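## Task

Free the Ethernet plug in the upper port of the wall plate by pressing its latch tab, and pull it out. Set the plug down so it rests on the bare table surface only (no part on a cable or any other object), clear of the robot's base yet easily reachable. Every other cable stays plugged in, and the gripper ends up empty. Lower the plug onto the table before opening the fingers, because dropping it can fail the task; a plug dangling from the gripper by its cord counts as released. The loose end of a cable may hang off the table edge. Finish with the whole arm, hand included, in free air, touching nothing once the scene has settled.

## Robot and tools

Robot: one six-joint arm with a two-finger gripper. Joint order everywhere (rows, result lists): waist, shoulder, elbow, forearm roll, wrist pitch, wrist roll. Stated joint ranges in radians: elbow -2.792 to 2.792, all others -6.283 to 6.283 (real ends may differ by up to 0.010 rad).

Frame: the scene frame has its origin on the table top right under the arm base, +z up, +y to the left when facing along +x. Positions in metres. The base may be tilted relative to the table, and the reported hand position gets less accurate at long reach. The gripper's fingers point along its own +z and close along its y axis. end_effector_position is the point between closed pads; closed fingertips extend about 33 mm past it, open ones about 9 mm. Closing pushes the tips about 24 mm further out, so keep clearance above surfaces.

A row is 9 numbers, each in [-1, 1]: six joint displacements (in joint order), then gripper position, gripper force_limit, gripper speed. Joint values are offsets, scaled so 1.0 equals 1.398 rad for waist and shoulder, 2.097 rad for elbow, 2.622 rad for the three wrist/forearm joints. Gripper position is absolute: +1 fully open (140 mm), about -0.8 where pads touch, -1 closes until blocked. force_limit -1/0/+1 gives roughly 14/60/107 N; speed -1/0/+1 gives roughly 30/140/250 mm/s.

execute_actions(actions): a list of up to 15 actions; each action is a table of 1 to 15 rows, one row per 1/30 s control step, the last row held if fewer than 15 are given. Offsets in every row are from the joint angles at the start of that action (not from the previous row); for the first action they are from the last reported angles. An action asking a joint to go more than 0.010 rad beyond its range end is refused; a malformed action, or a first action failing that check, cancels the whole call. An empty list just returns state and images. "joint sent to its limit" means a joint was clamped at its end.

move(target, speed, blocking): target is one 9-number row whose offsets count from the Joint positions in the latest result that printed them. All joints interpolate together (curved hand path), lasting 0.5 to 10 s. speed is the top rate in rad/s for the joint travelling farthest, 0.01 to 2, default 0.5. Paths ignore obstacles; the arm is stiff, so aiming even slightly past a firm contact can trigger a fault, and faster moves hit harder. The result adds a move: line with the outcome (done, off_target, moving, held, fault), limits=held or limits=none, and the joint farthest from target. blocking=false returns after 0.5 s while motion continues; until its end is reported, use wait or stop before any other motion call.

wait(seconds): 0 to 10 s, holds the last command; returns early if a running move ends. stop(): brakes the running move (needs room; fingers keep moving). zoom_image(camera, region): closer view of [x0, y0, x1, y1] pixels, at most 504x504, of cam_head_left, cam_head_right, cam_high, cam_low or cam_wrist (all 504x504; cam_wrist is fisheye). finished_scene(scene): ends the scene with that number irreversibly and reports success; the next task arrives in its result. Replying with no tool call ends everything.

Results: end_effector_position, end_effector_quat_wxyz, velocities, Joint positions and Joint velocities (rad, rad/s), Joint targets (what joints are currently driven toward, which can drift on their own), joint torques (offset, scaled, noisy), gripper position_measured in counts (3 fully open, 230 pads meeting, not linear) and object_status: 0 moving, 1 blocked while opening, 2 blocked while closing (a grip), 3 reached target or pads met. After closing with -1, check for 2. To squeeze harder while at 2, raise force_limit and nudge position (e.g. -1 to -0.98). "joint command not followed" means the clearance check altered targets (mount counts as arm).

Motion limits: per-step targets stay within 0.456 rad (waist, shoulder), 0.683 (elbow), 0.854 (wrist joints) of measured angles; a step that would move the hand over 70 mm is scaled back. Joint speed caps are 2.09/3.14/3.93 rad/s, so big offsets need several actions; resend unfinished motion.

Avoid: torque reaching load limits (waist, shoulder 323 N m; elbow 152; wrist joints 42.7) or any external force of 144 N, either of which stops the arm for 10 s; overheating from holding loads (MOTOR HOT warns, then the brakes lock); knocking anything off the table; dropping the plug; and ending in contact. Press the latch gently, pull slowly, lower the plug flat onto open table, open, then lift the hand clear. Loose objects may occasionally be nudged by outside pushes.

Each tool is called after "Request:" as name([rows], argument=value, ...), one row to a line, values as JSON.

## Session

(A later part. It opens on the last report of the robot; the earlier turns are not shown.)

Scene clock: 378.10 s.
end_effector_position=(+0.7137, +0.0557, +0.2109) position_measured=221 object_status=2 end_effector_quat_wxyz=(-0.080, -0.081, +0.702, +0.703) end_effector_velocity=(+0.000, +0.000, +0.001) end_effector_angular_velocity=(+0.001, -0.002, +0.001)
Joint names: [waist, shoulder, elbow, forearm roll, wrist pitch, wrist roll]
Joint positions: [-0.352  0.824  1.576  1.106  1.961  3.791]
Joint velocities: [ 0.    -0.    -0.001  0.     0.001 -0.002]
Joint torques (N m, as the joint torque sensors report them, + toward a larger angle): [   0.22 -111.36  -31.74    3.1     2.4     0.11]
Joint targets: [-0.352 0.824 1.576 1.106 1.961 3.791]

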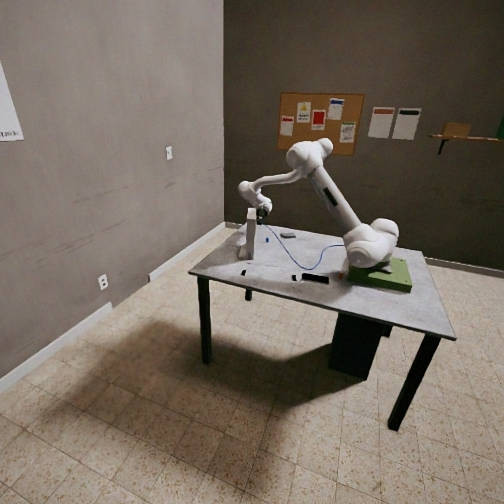

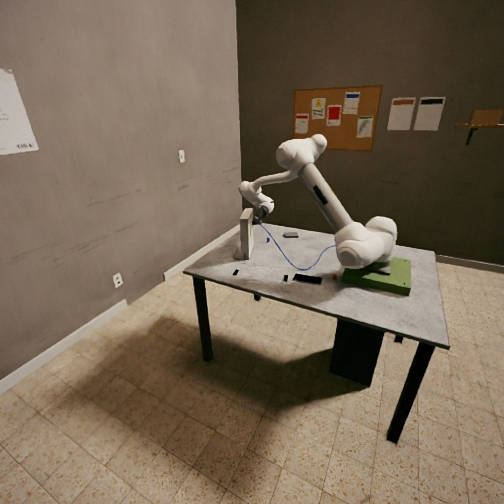

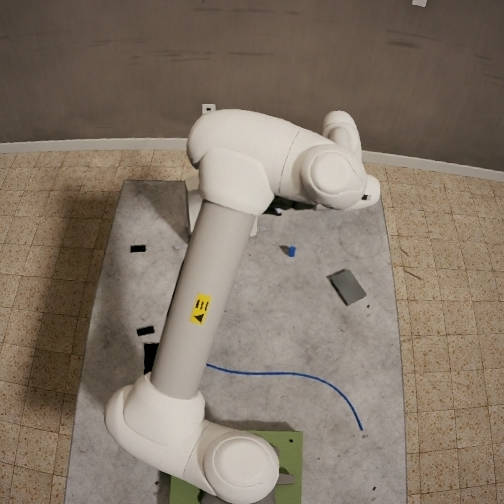

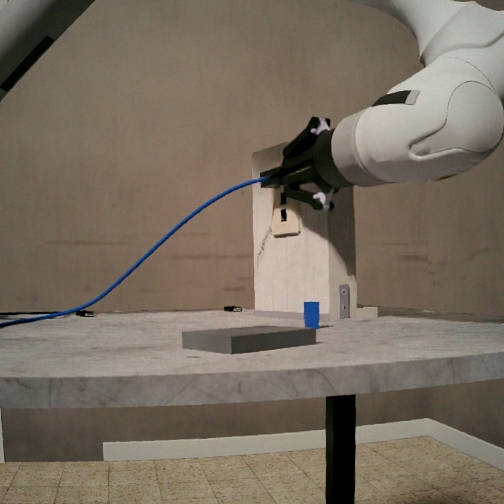

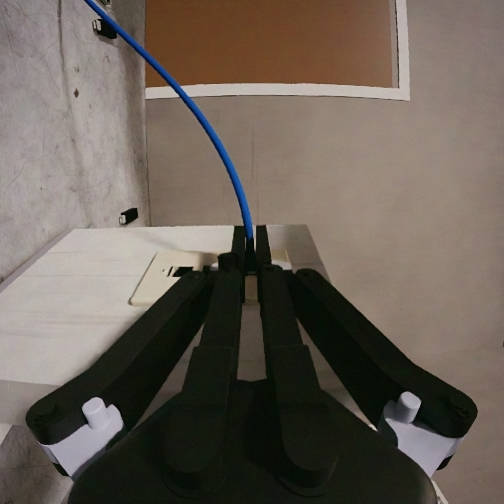

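Request:
move(target=[-0.0022, -0.00266, 0.00391, -0.00166, -0.00006, -0.00198, -1, -0.4, -0.6], speed=0.01)

Request:
zoom_image(camera="cam_wrist", region=[190, 200, 310, 320])

Scene clock: 387.17 s.
end_effector_position=(+0.7097, +0.0545, +0.2109) position_measured=221 object_status=2 end_effector_quat_wxyz=(-0.081, -0.081, +0.702, +0.703) end_effector_velocity=(-0.000, -0.000, +0.001) end_effector_angular_velocity=(-0.000, -0.002, +0.001)
Joint names: [waist, shoulder, elbow, forearm roll, wrist pitch, wrist roll]
Joint positions: [-0.355  0.821  1.584  1.102  1.961  3.785]
Joint velocities: [-0.    -0.001 -0.    -0.001  0.001 -0.001]
Joint torques (N m, as the joint torque sensors report them, + toward a larger angle): [  -9.82 -116.91  -14.05  -10.69   17.17    0.1 ]
Joint targets: [-0.355 0.821 1.584 1.102 1.961 3.785]
move: done; limits=none; farthest joint: the waist, 0.000 radians from its target (0.004 radians at the start)

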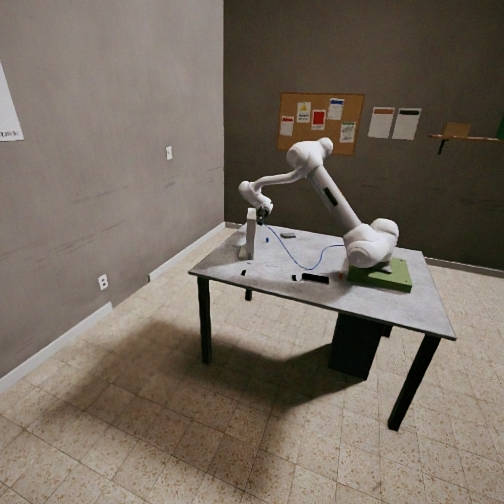

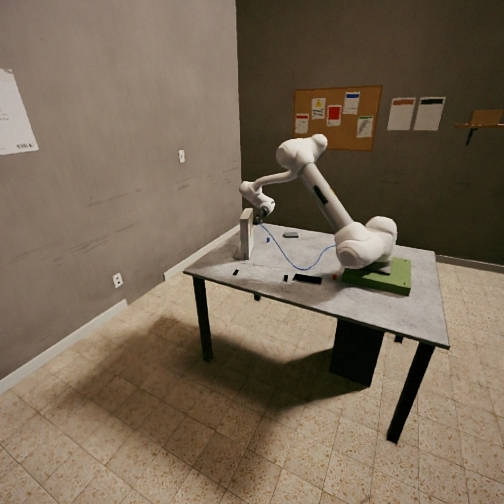

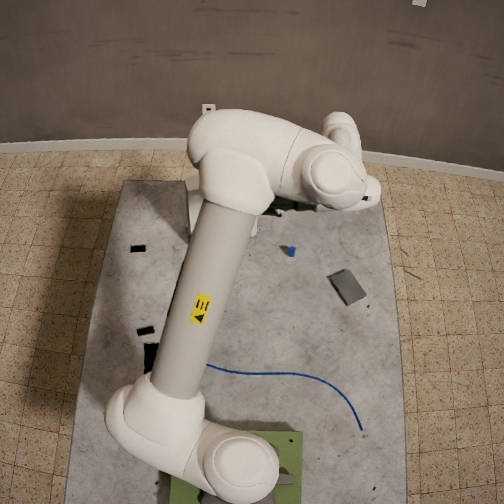

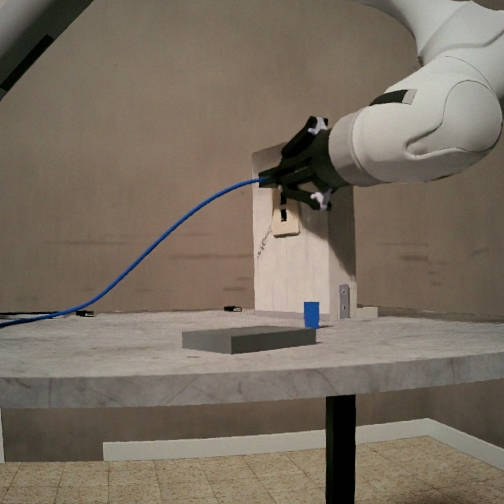

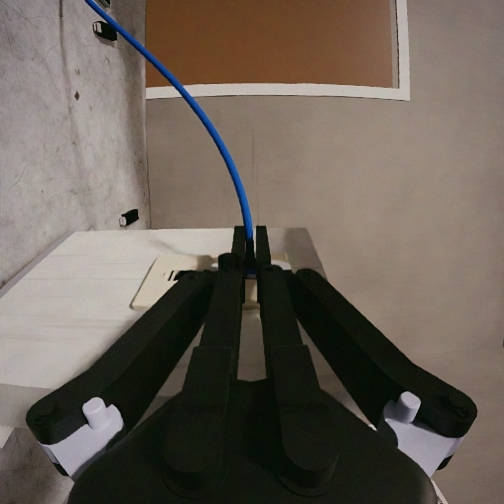

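Region (190, 200, 310, 320) of cam_wrist's 504x504 image, scaled by 4.200, with more detail than that image has.

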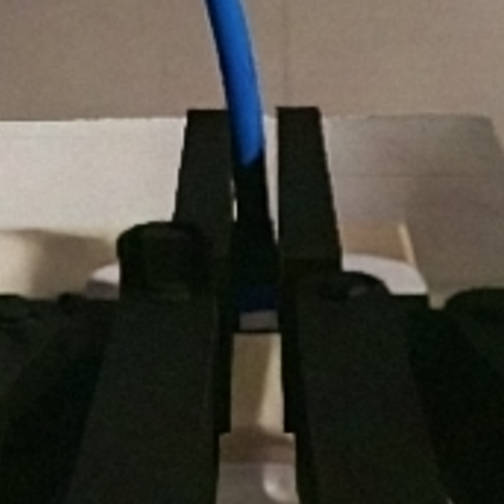

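Request:
execute_actions([
  [[0,0,0,0,0,0,-0.5,-0.4,-0.3]],
])

Request:
move(target=[0.0022, 0.00266, -0.00391, 0.00166, 0.00006, 0.00198, -0.5, -0.4, -0.3], speed=0.015)

Request:
zoom_image(camera="cam_wrist", region=[210, 220, 290, 300])

Scene clock: 404.83 s.
end_effector_position=(+0.7096, +0.0545, +0.2109) position_measured=192 object_status=3 end_effector_quat_wxyz=(-0.081, -0.081, +0.702, +0.703) end_effector_velocity=(+0.001, -0.001, +0.000) end_effector_angular_velocity=(-0.001, -0.001, -0.001)
Joint names: [waist, shoulder, elbow, forearm roll, wrist pitch, wrist roll]
Joint positions: [-0.355  0.82   1.584  1.102  1.961  3.785]
Joint velocities: [-0.001 -0.    -0.001  0.    -0.001  0.   ]
Joint torques (N m, as the joint torque sensors report them, + toward a larger angle): [   1.03 -110.96  -31.72    2.84    2.13    0.2 ]
Joint targets: [-0.355 0.821 1.584 1.102 1.961 3.785]

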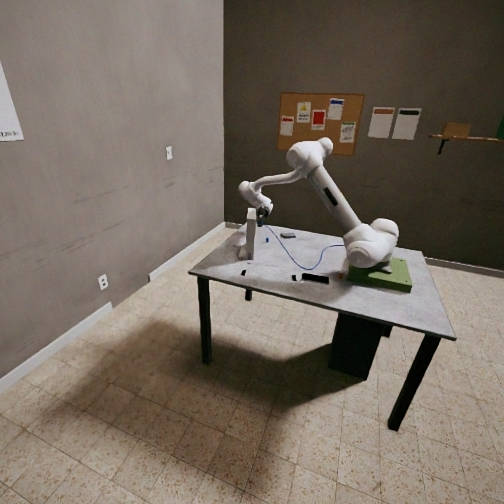

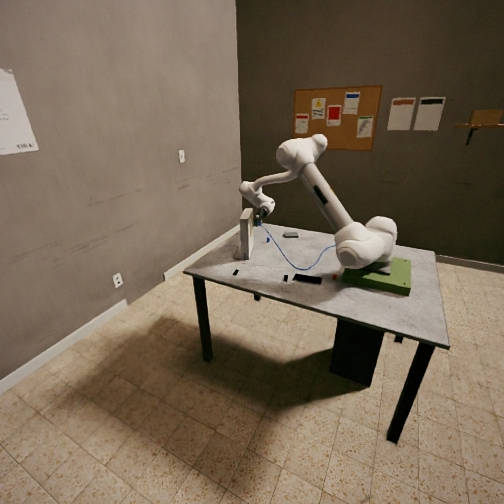

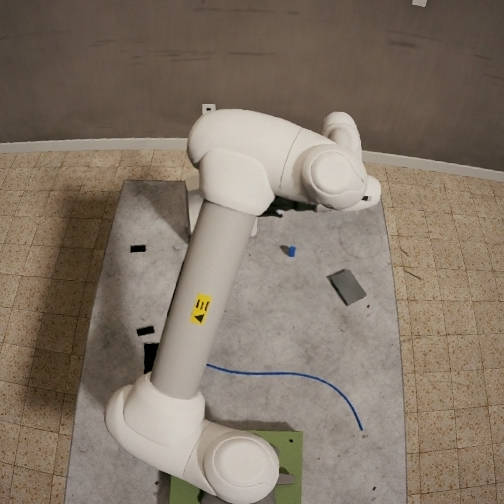

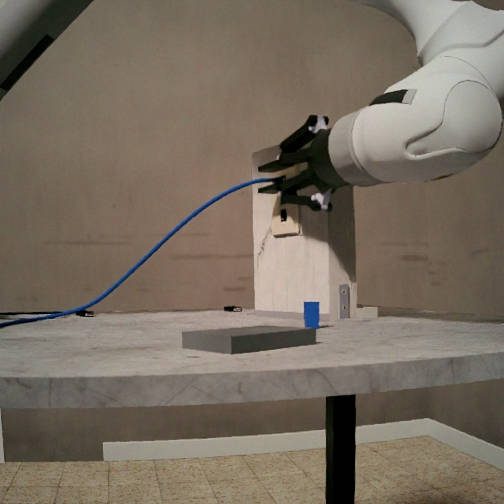

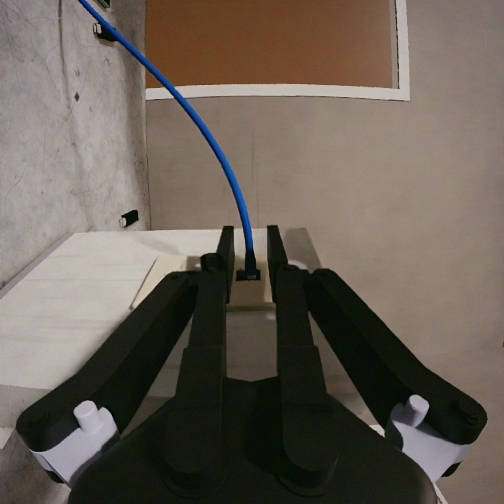

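Scene clock: 405.60 s.
end_effector_position=(+0.7137, +0.0556, +0.2109) position_measured=192 object_status=3 end_effector_quat_wxyz=(-0.080, -0.081, +0.702, +0.703) end_effector_velocity=(+0.000, +0.001, -0.001) end_effector_angular_velocity=(-0.002, +0.000, +0.000)
Joint names: [waist, shoulder, elbow, forearm roll, wrist pitch, wrist roll]
Joint positions: [-0.352  0.824  1.576  1.106  1.961  3.791]
Joint velocities: [ 0.001  0.     0.    -0.    -0.002  0.   ]
Joint torques (N m, as the joint torque sensors report them, + toward a larger angle): [   0.89 -111.2   -31.51    2.91    2.26    0.32]
Joint targets: [-0.352 0.824 1.576 1.106 1.961 3.791]
move: done; limits=none; farthest joint: the waist, 0.000 radians from its target (0.003 radians at the start)

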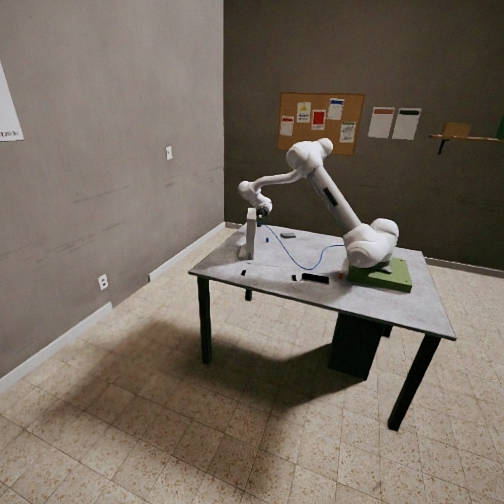

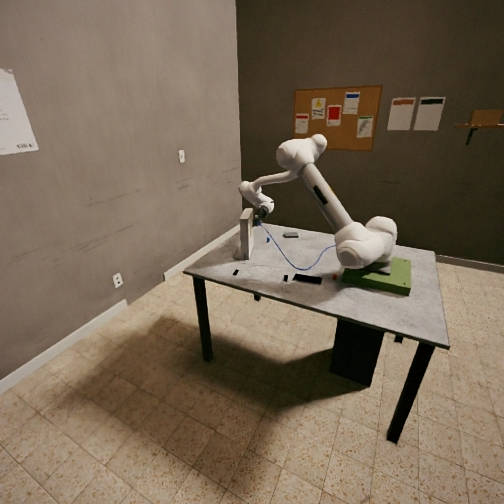

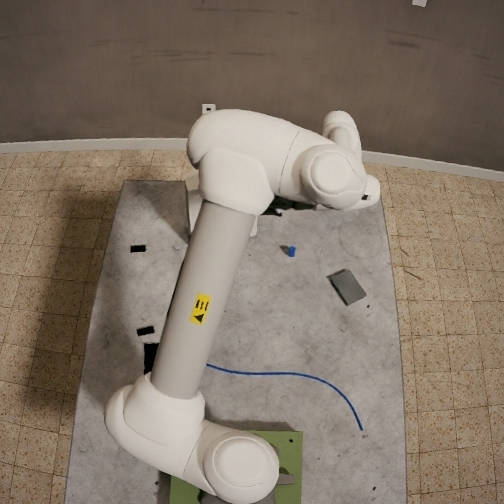

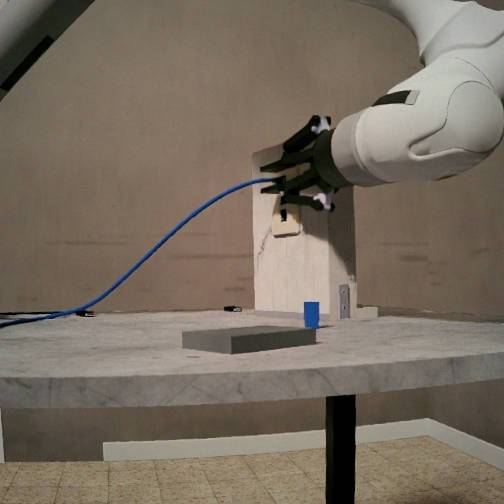

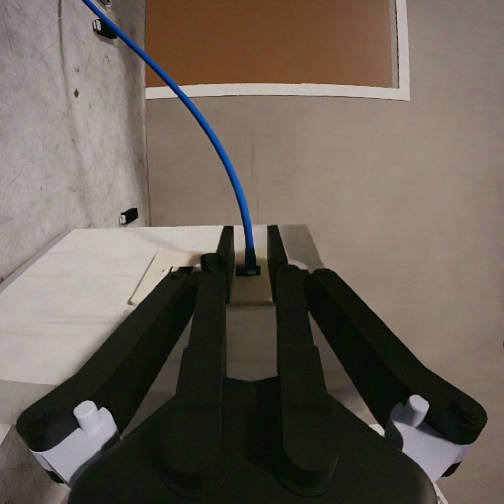

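Region (210, 220, 290, 300) of cam_wrist's 504x504 image, scaled by 6.300, with more detail than that image has.

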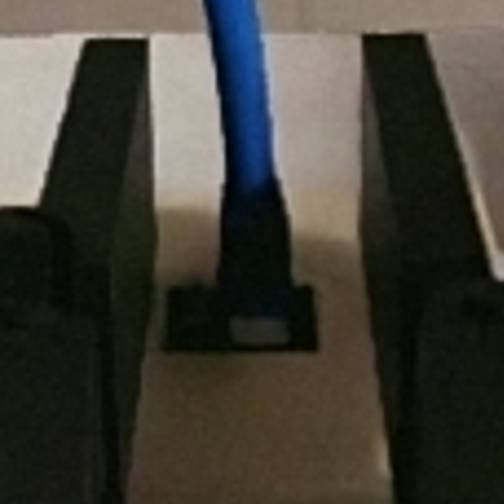

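Request:
move(target=[0.00095, 0.00133, -0.00195, 0.00075, 0.00008, 0.00099, -0.5, -0.4, -0.3], speed=0.01)

Request:
zoom_image(camera="cam_wrist", region=[210, 220, 290, 300])

Scene clock: 411.90 s.
end_effector_position=(+0.7156, +0.0561, +0.2109) position_measured=192 object_status=3 end_effector_quat_wxyz=(-0.080, -0.081, +0.702, +0.703) end_effector_velocity=(-0.000, +0.000, +0.000) end_effector_angular_velocity=(+0.001, +0.000, +0.001)
Joint names: [waist, shoulder, elbow, forearm roll, wrist pitch, wrist roll]
Joint positions: [-0.35   0.826  1.572  1.108  1.961  3.793]
Joint velocities: [ 0.     0.     0.     0.     0.001 -0.001]
Joint torques (N m, as the joint torque sensors report them, + toward a larger angle): [   0.27 -112.19  -31.53    2.84    2.17    0.1 ]
Joint targets: [-0.350 0.826 1.572 1.108 1.961 3.793]
move: done; limits=none; farthest joint: the waist, 0.000 radians from its target (0.001 radians at the start)

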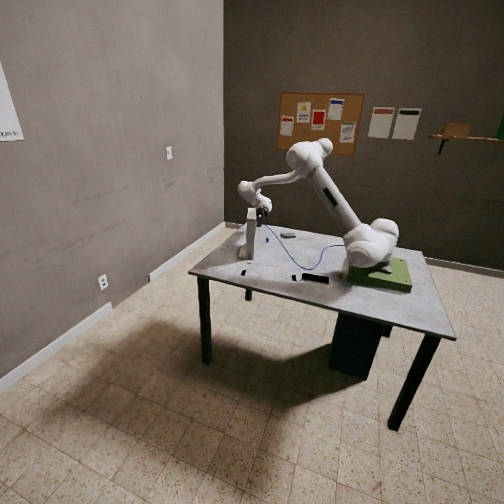

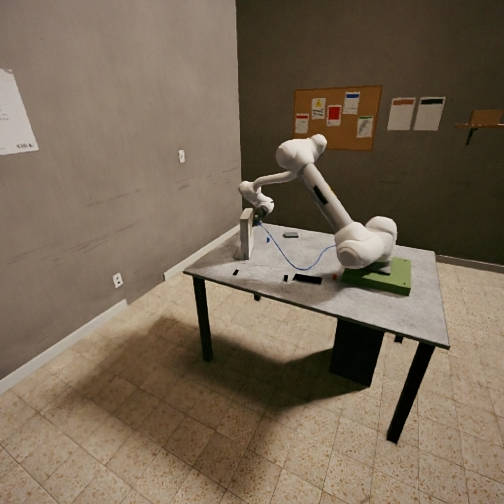

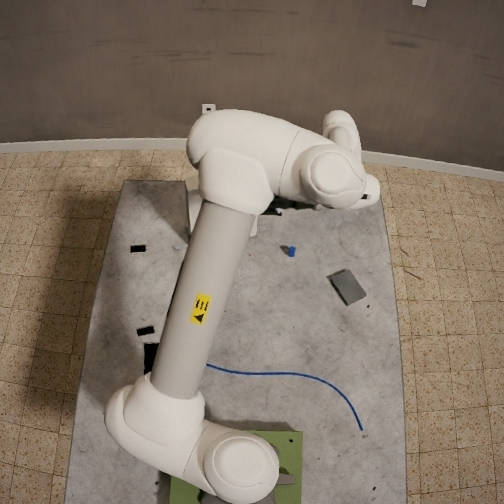

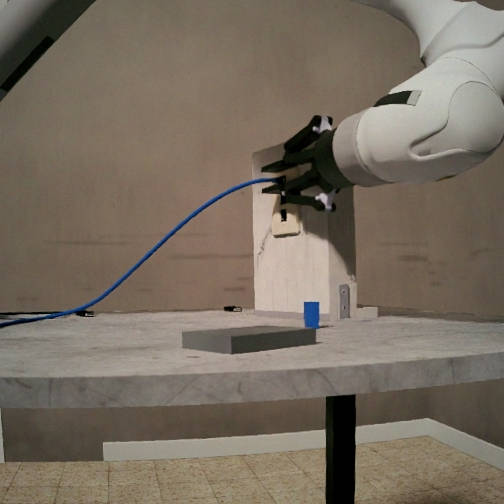

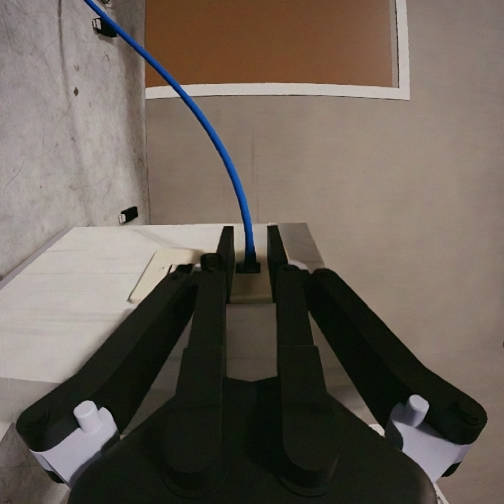

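Region (210, 220, 290, 300) of cam_wrist's 504x504 image, scaled by 6.300, with more detail than that image has.

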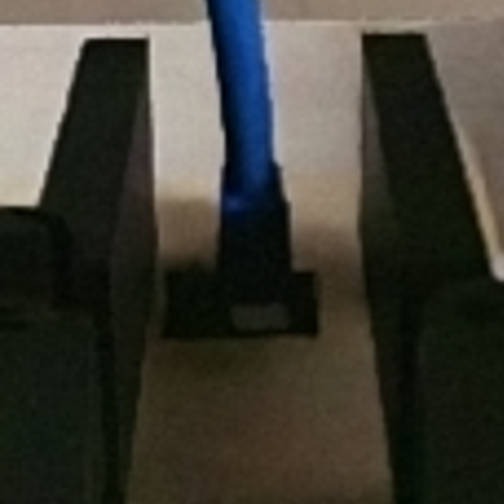

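Request:
move(target=[0.00071, 0.001, -0.00147, 0.00056, 0.00006, 0.00074, -0.5, -0.4, -0.3], speed=0.01)

Request:
zoom_image(camera="cam_wrist", region=[210, 220, 290, 300])

Scene clock: 437.97 s.
end_effector_position=(+0.7170, +0.0564, +0.2109) position_measured=192 object_status=3 end_effector_quat_wxyz=(-0.080, -0.081, +0.702, +0.703) end_effector_velocity=(-0.000, -0.000, -0.000) end_effector_angular_velocity=(-0.000, +0.001, -0.000)
Joint names: [waist, shoulder, elbow, forearm roll, wrist pitch, wrist roll]
Joint positions: [-0.349  0.827  1.569  1.109  1.961  3.795]
Joint velocities: [-0.001  0.    -0.    -0.001  0.     0.001]
Joint torques (N m, as the joint torque sensors report them, + toward a larger angle): [   0.21 -112.05  -31.88    2.87    2.13   -0.05]
Joint targets: [-0.349 0.827 1.569 1.109 1.961 3.795]
move: done; limits=none; farthest joint: the waist, 0.000 radians from its target (0.001 radians at the start)

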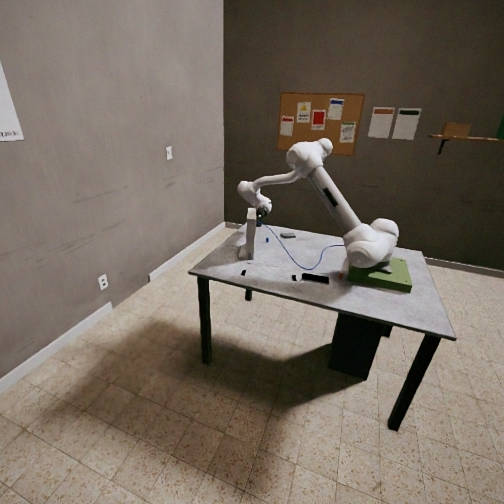

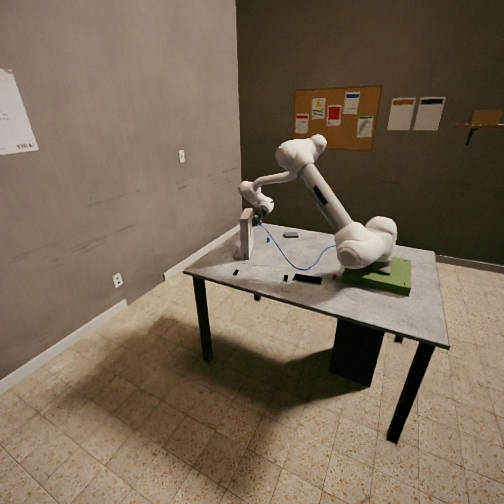

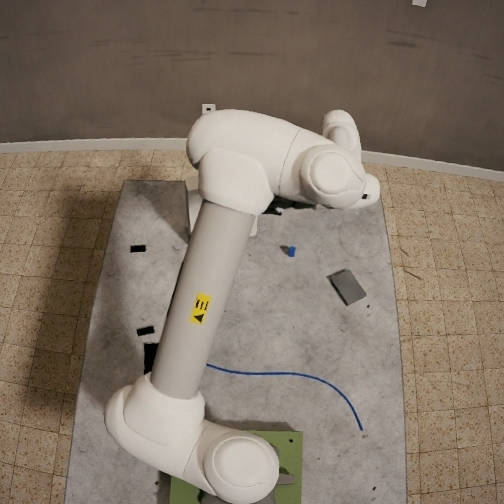

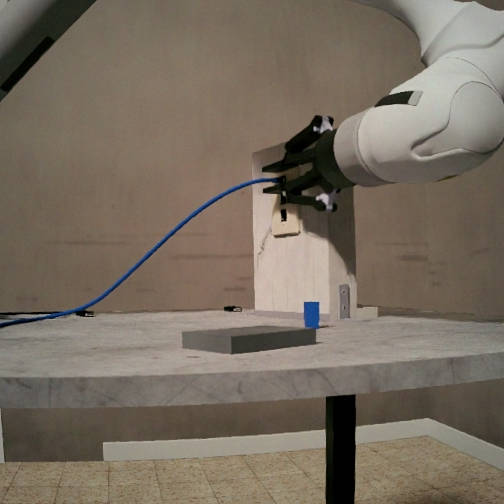

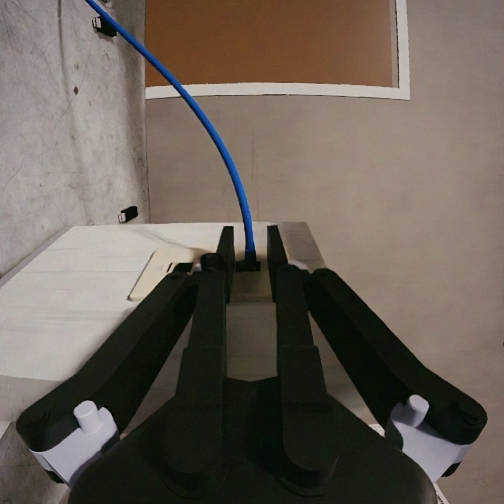

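Region (210, 220, 290, 300) of cam_wrist's 504x504 image, scaled by 6.300, with more detail than that image has.

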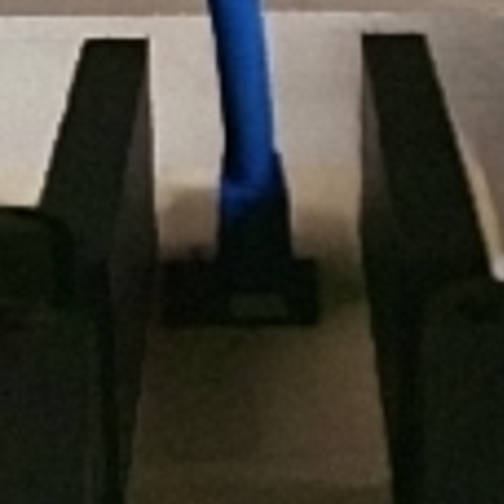

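Request:
execute_actions([
  [[0,0,0,0,0,0,-1,-0.4,-0.6]],
  [[0,0,0,0,0,0,-1,-0.4,-0.6]],
])

Request:
move(target=[-0.0014, -0.00166, 0.00244, -0.00104, -0.00004, -0.00124, -1, -0.4, -0.6], speed=0.01)

Request:
zoom_image(camera="cam_wrist", region=[190, 200, 310, 320])

Scene clock: 446.77 s.
end_effector_position=(+0.7170, +0.0564, +0.2109) position_measured=220 object_status=2 end_effector_quat_wxyz=(-0.081, -0.081, +0.702, +0.703) end_effector_velocity=(+0.000, -0.000, +0.000) end_effector_angular_velocity=(+0.001, -0.002, -0.000)
Joint names: [waist, shoulder, elbow, forearm roll, wrist pitch, wrist roll]
Joint positions: [-0.349  0.827  1.569  1.109  1.961  3.795]
Joint velocities: [-0.     0.    -0.001  0.     0.001 -0.002]
Joint torques (N m, as the joint torque sensors report them, + toward a larger angle): [   0.03 -114.07  -31.91    3.95    3.99   -0.08]
Joint targets: [-0.349 0.827 1.569 1.109 1.961 3.795]

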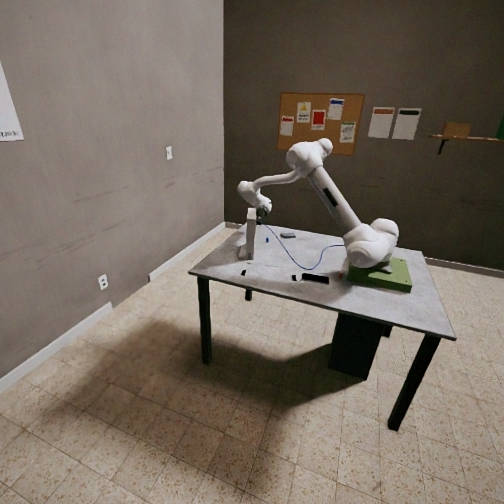

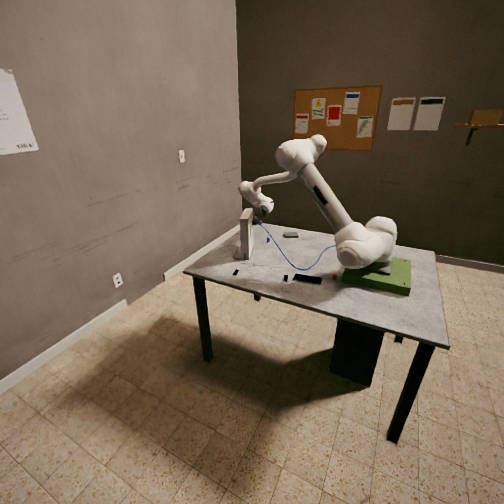

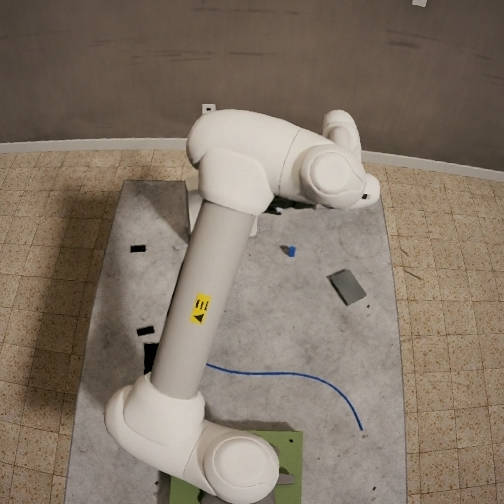

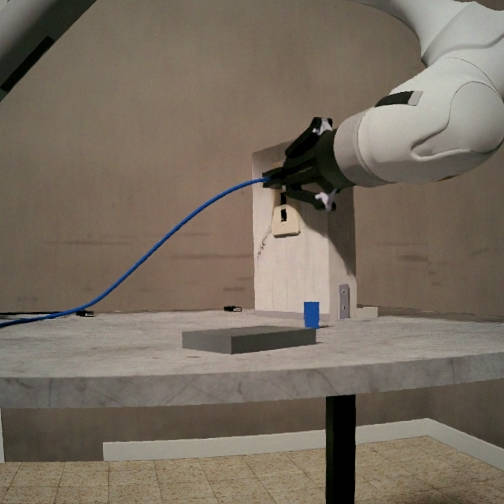

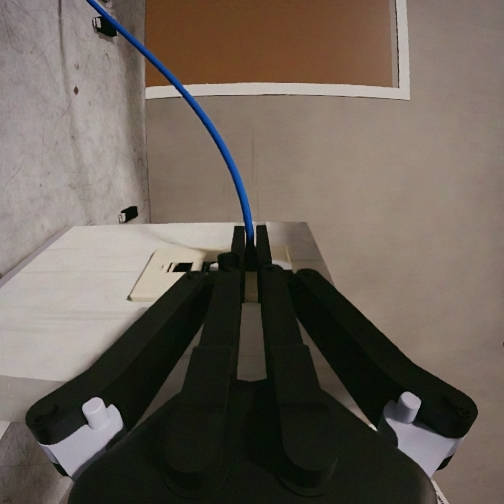

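Scene clock: 447.50 s.
end_effector_position=(+0.7145, +0.0556, +0.2109) position_measured=220 object_status=2 end_effector_quat_wxyz=(-0.081, -0.081, +0.702, +0.703) end_effector_velocity=(-0.000, -0.000, +0.000) end_effector_angular_velocity=(+0.001, -0.000, +0.001)
Joint names: [waist, shoulder, elbow, forearm roll, wrist pitch, wrist roll]
Joint positions: [-0.351  0.825  1.574  1.107  1.961  3.792]
Joint velocities: [-0.     0.    -0.    -0.     0.002 -0.001]
Joint torques (N m, as the joint torque sensors report them, + toward a larger angle): [   1.97 -115.18  -31.69    3.61    4.34    0.  ]
Joint targets: [-0.351 0.825 1.574 1.107 1.961 3.792]
move: done; limits=none; farthest joint: the shoulder, 0.001 radians from its target (0.003 radians at the start)

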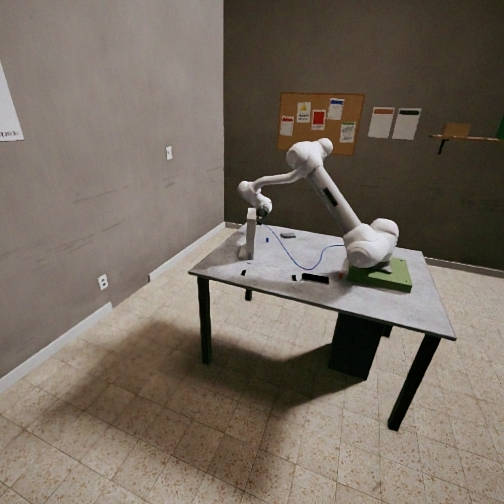

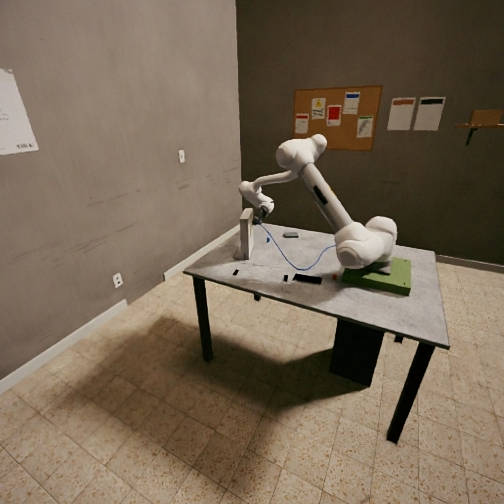

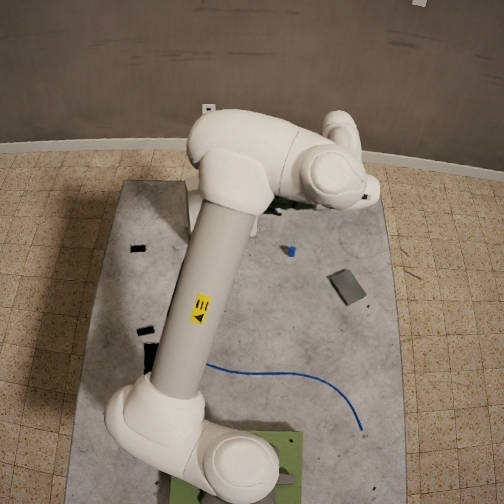

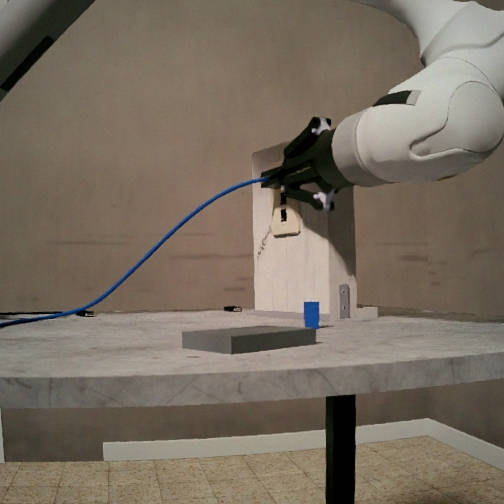

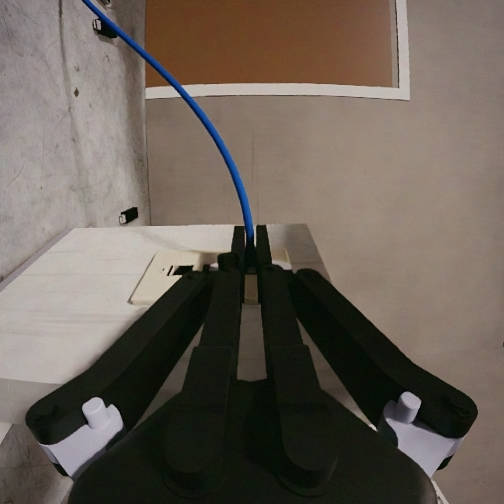

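Region (190, 200, 310, 320) of cam_wrist's 504x504 image, scaled by 4.200, with more detail than that image has.

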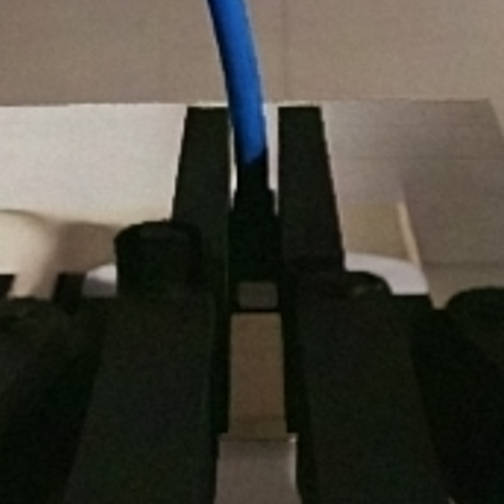

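Request:
move(target=[-0.0036, -0.00398, 0.00586, -0.0025, -0.0001, -0.00298, -1, -0.4, -0.6], speed=0.015)

Request:
zoom_image(camera="cam_wrist", region=[190, 200, 310, 320])

Scene clock: 464.57 s.
end_effector_position=(+0.7085, +0.0536, +0.2109) position_measured=220 object_status=2 end_effector_quat_wxyz=(-0.081, -0.080, +0.702, +0.703) end_effector_velocity=(-0.000, -0.000, +0.000) end_effector_angular_velocity=(-0.000, -0.001, +0.000)
Joint names: [waist, shoulder, elbow, forearm roll, wrist pitch, wrist roll]
Joint positions: [-0.356  0.82   1.586  1.1    1.961  3.784]
Joint velocities: [-0.    -0.001  0.    -0.     0.    -0.001]
Joint torques (N m, as the joint torque sensors report them, + toward a larger angle): [   1.09 -110.56  -31.48    2.97    2.23   -0.03]
Joint targets: [-0.356 0.820 1.586 1.100 1.961 3.784]
move: done; limits=none; farthest joint: the waist, 0.000 radians from its target (0.005 radians at the start)

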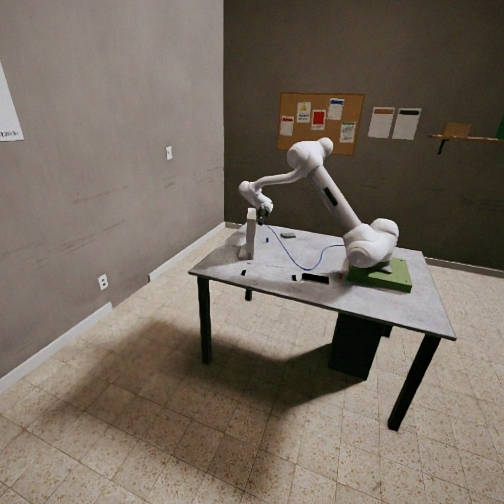

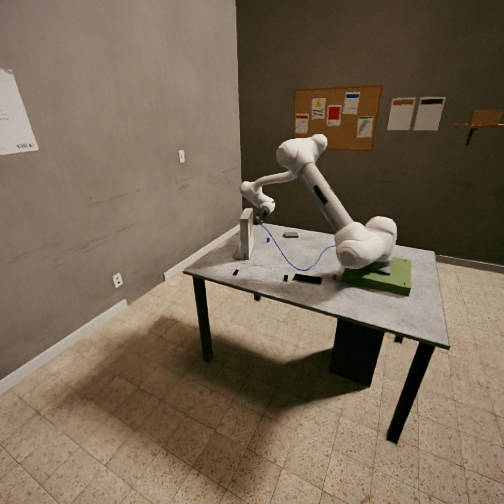

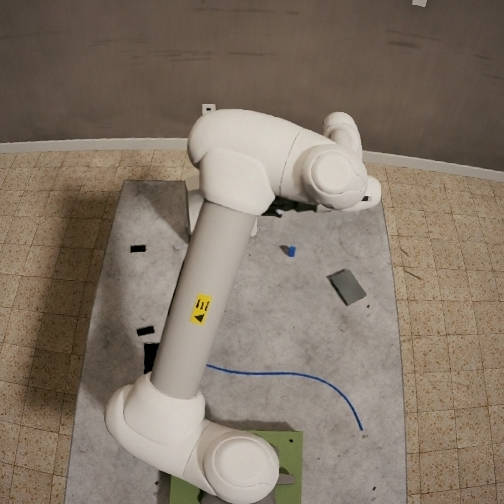

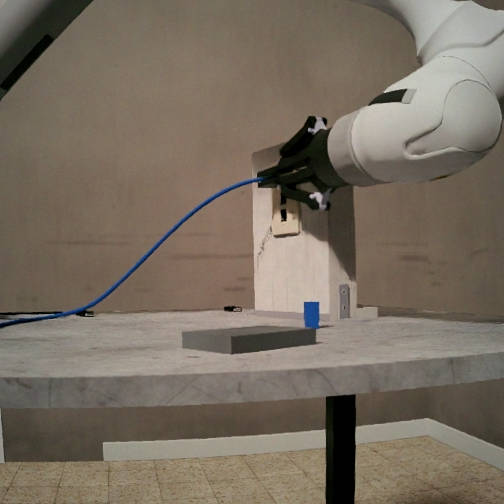

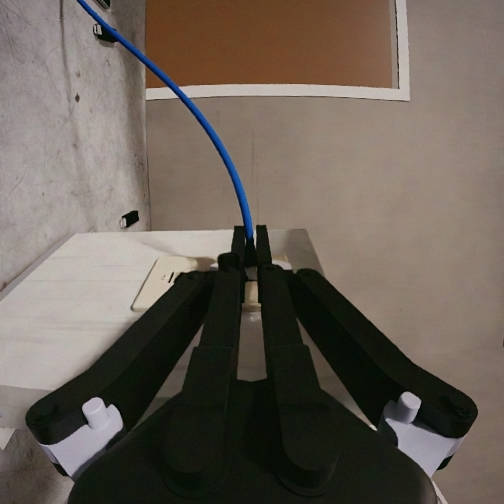

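Region (190, 200, 310, 320) of cam_wrist's 504x504 image, scaled by 4.200, with more detail than that image has.

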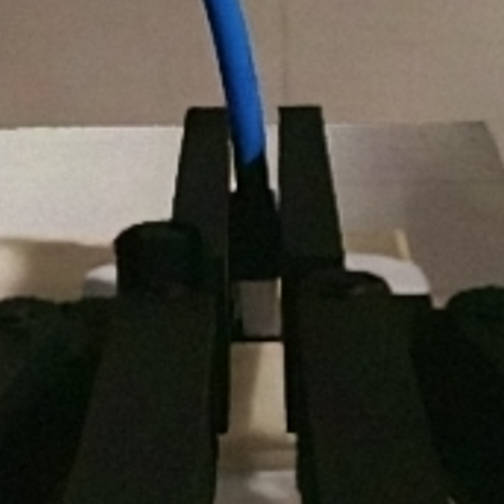

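Request:
move(target=[-0.015, -0.0166, 0.0244, -0.0104, -0.0004, -0.0124, -1, -0.4, -0.6], speed=0.05)

Request:
zoom_image(camera="cam_wrist", region=[190, 200, 310, 320])

Request:
zoom_image(camera="cam_head_left", region=[230, 190, 300, 250])

Scene clock: 498.10 s.
end_effector_position=(+0.6831, +0.0456, +0.2111) position_measured=220 object_status=2 end_effector_quat_wxyz=(-0.080, -0.080, +0.702, +0.703) end_effector_velocity=(-0.001, -0.000, +0.001) end_effector_angular_velocity=(+0.001, -0.000, +0.000)
Joint names: [waist, shoulder, elbow, forearm roll, wrist pitch, wrist roll]
Joint positions: [-0.377  0.796  1.637  1.073  1.96   3.752]
Joint velocities: [-0.    -0.001  0.001  0.     0.002 -0.   ]
Joint torques (N m, as the joint torque sensors report them, + toward a larger angle): [   0.98 -108.13  -30.24    2.8     2.44    0.12]
Joint targets: [-0.377 0.796 1.637 1.073 1.960 3.752]
move: done; limits=none; farthest joint: the waist, 0.000 radians from its target (0.021 radians at the start)

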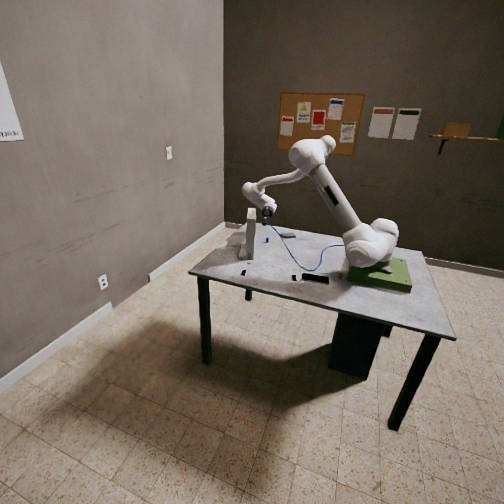

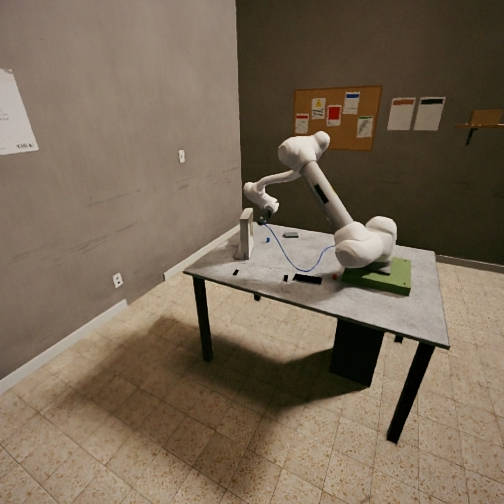

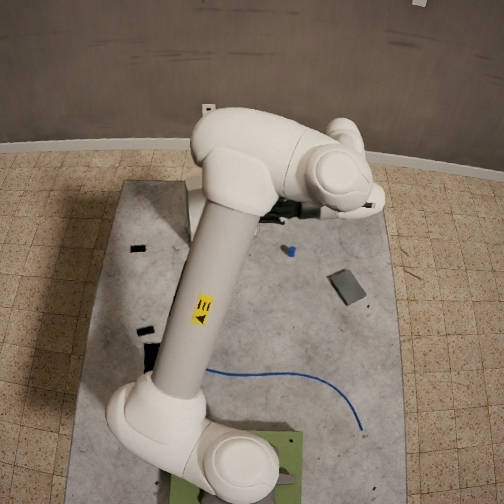

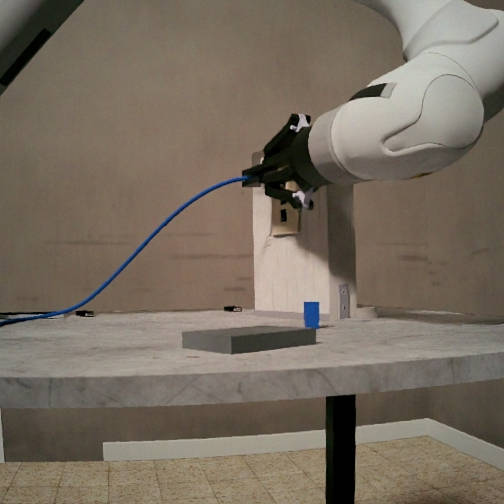

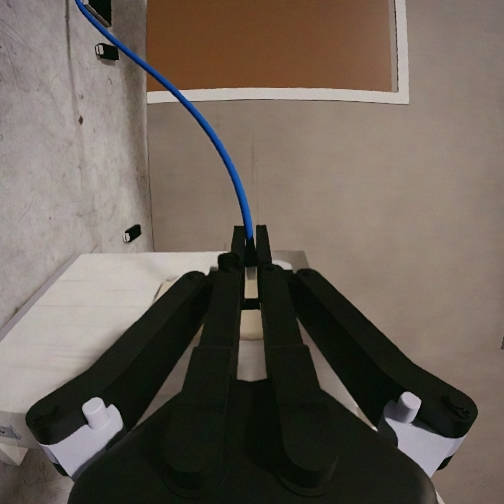

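Region (190, 200, 310, 320) of cam_wrist's 504x504 image, scaled by 4.200, with more detail than that image has.

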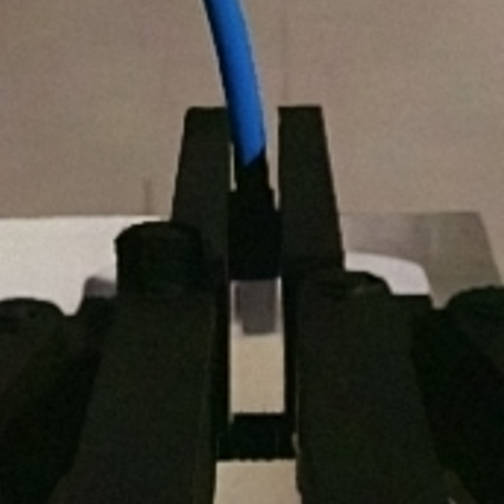

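Region (230, 190, 300, 250) of cam_head_left's 504x504 image, scaled by 7.200, with more detail than that image has; it fills the top 432 rows of this view, and the rest is white.

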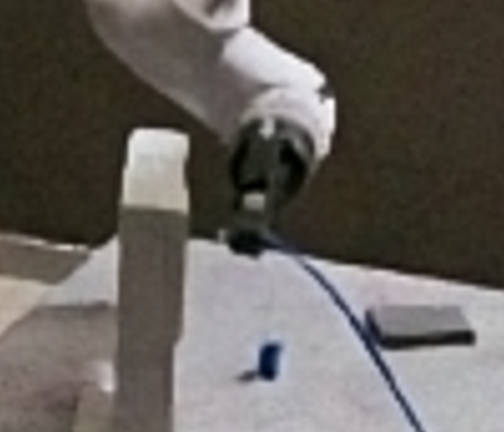

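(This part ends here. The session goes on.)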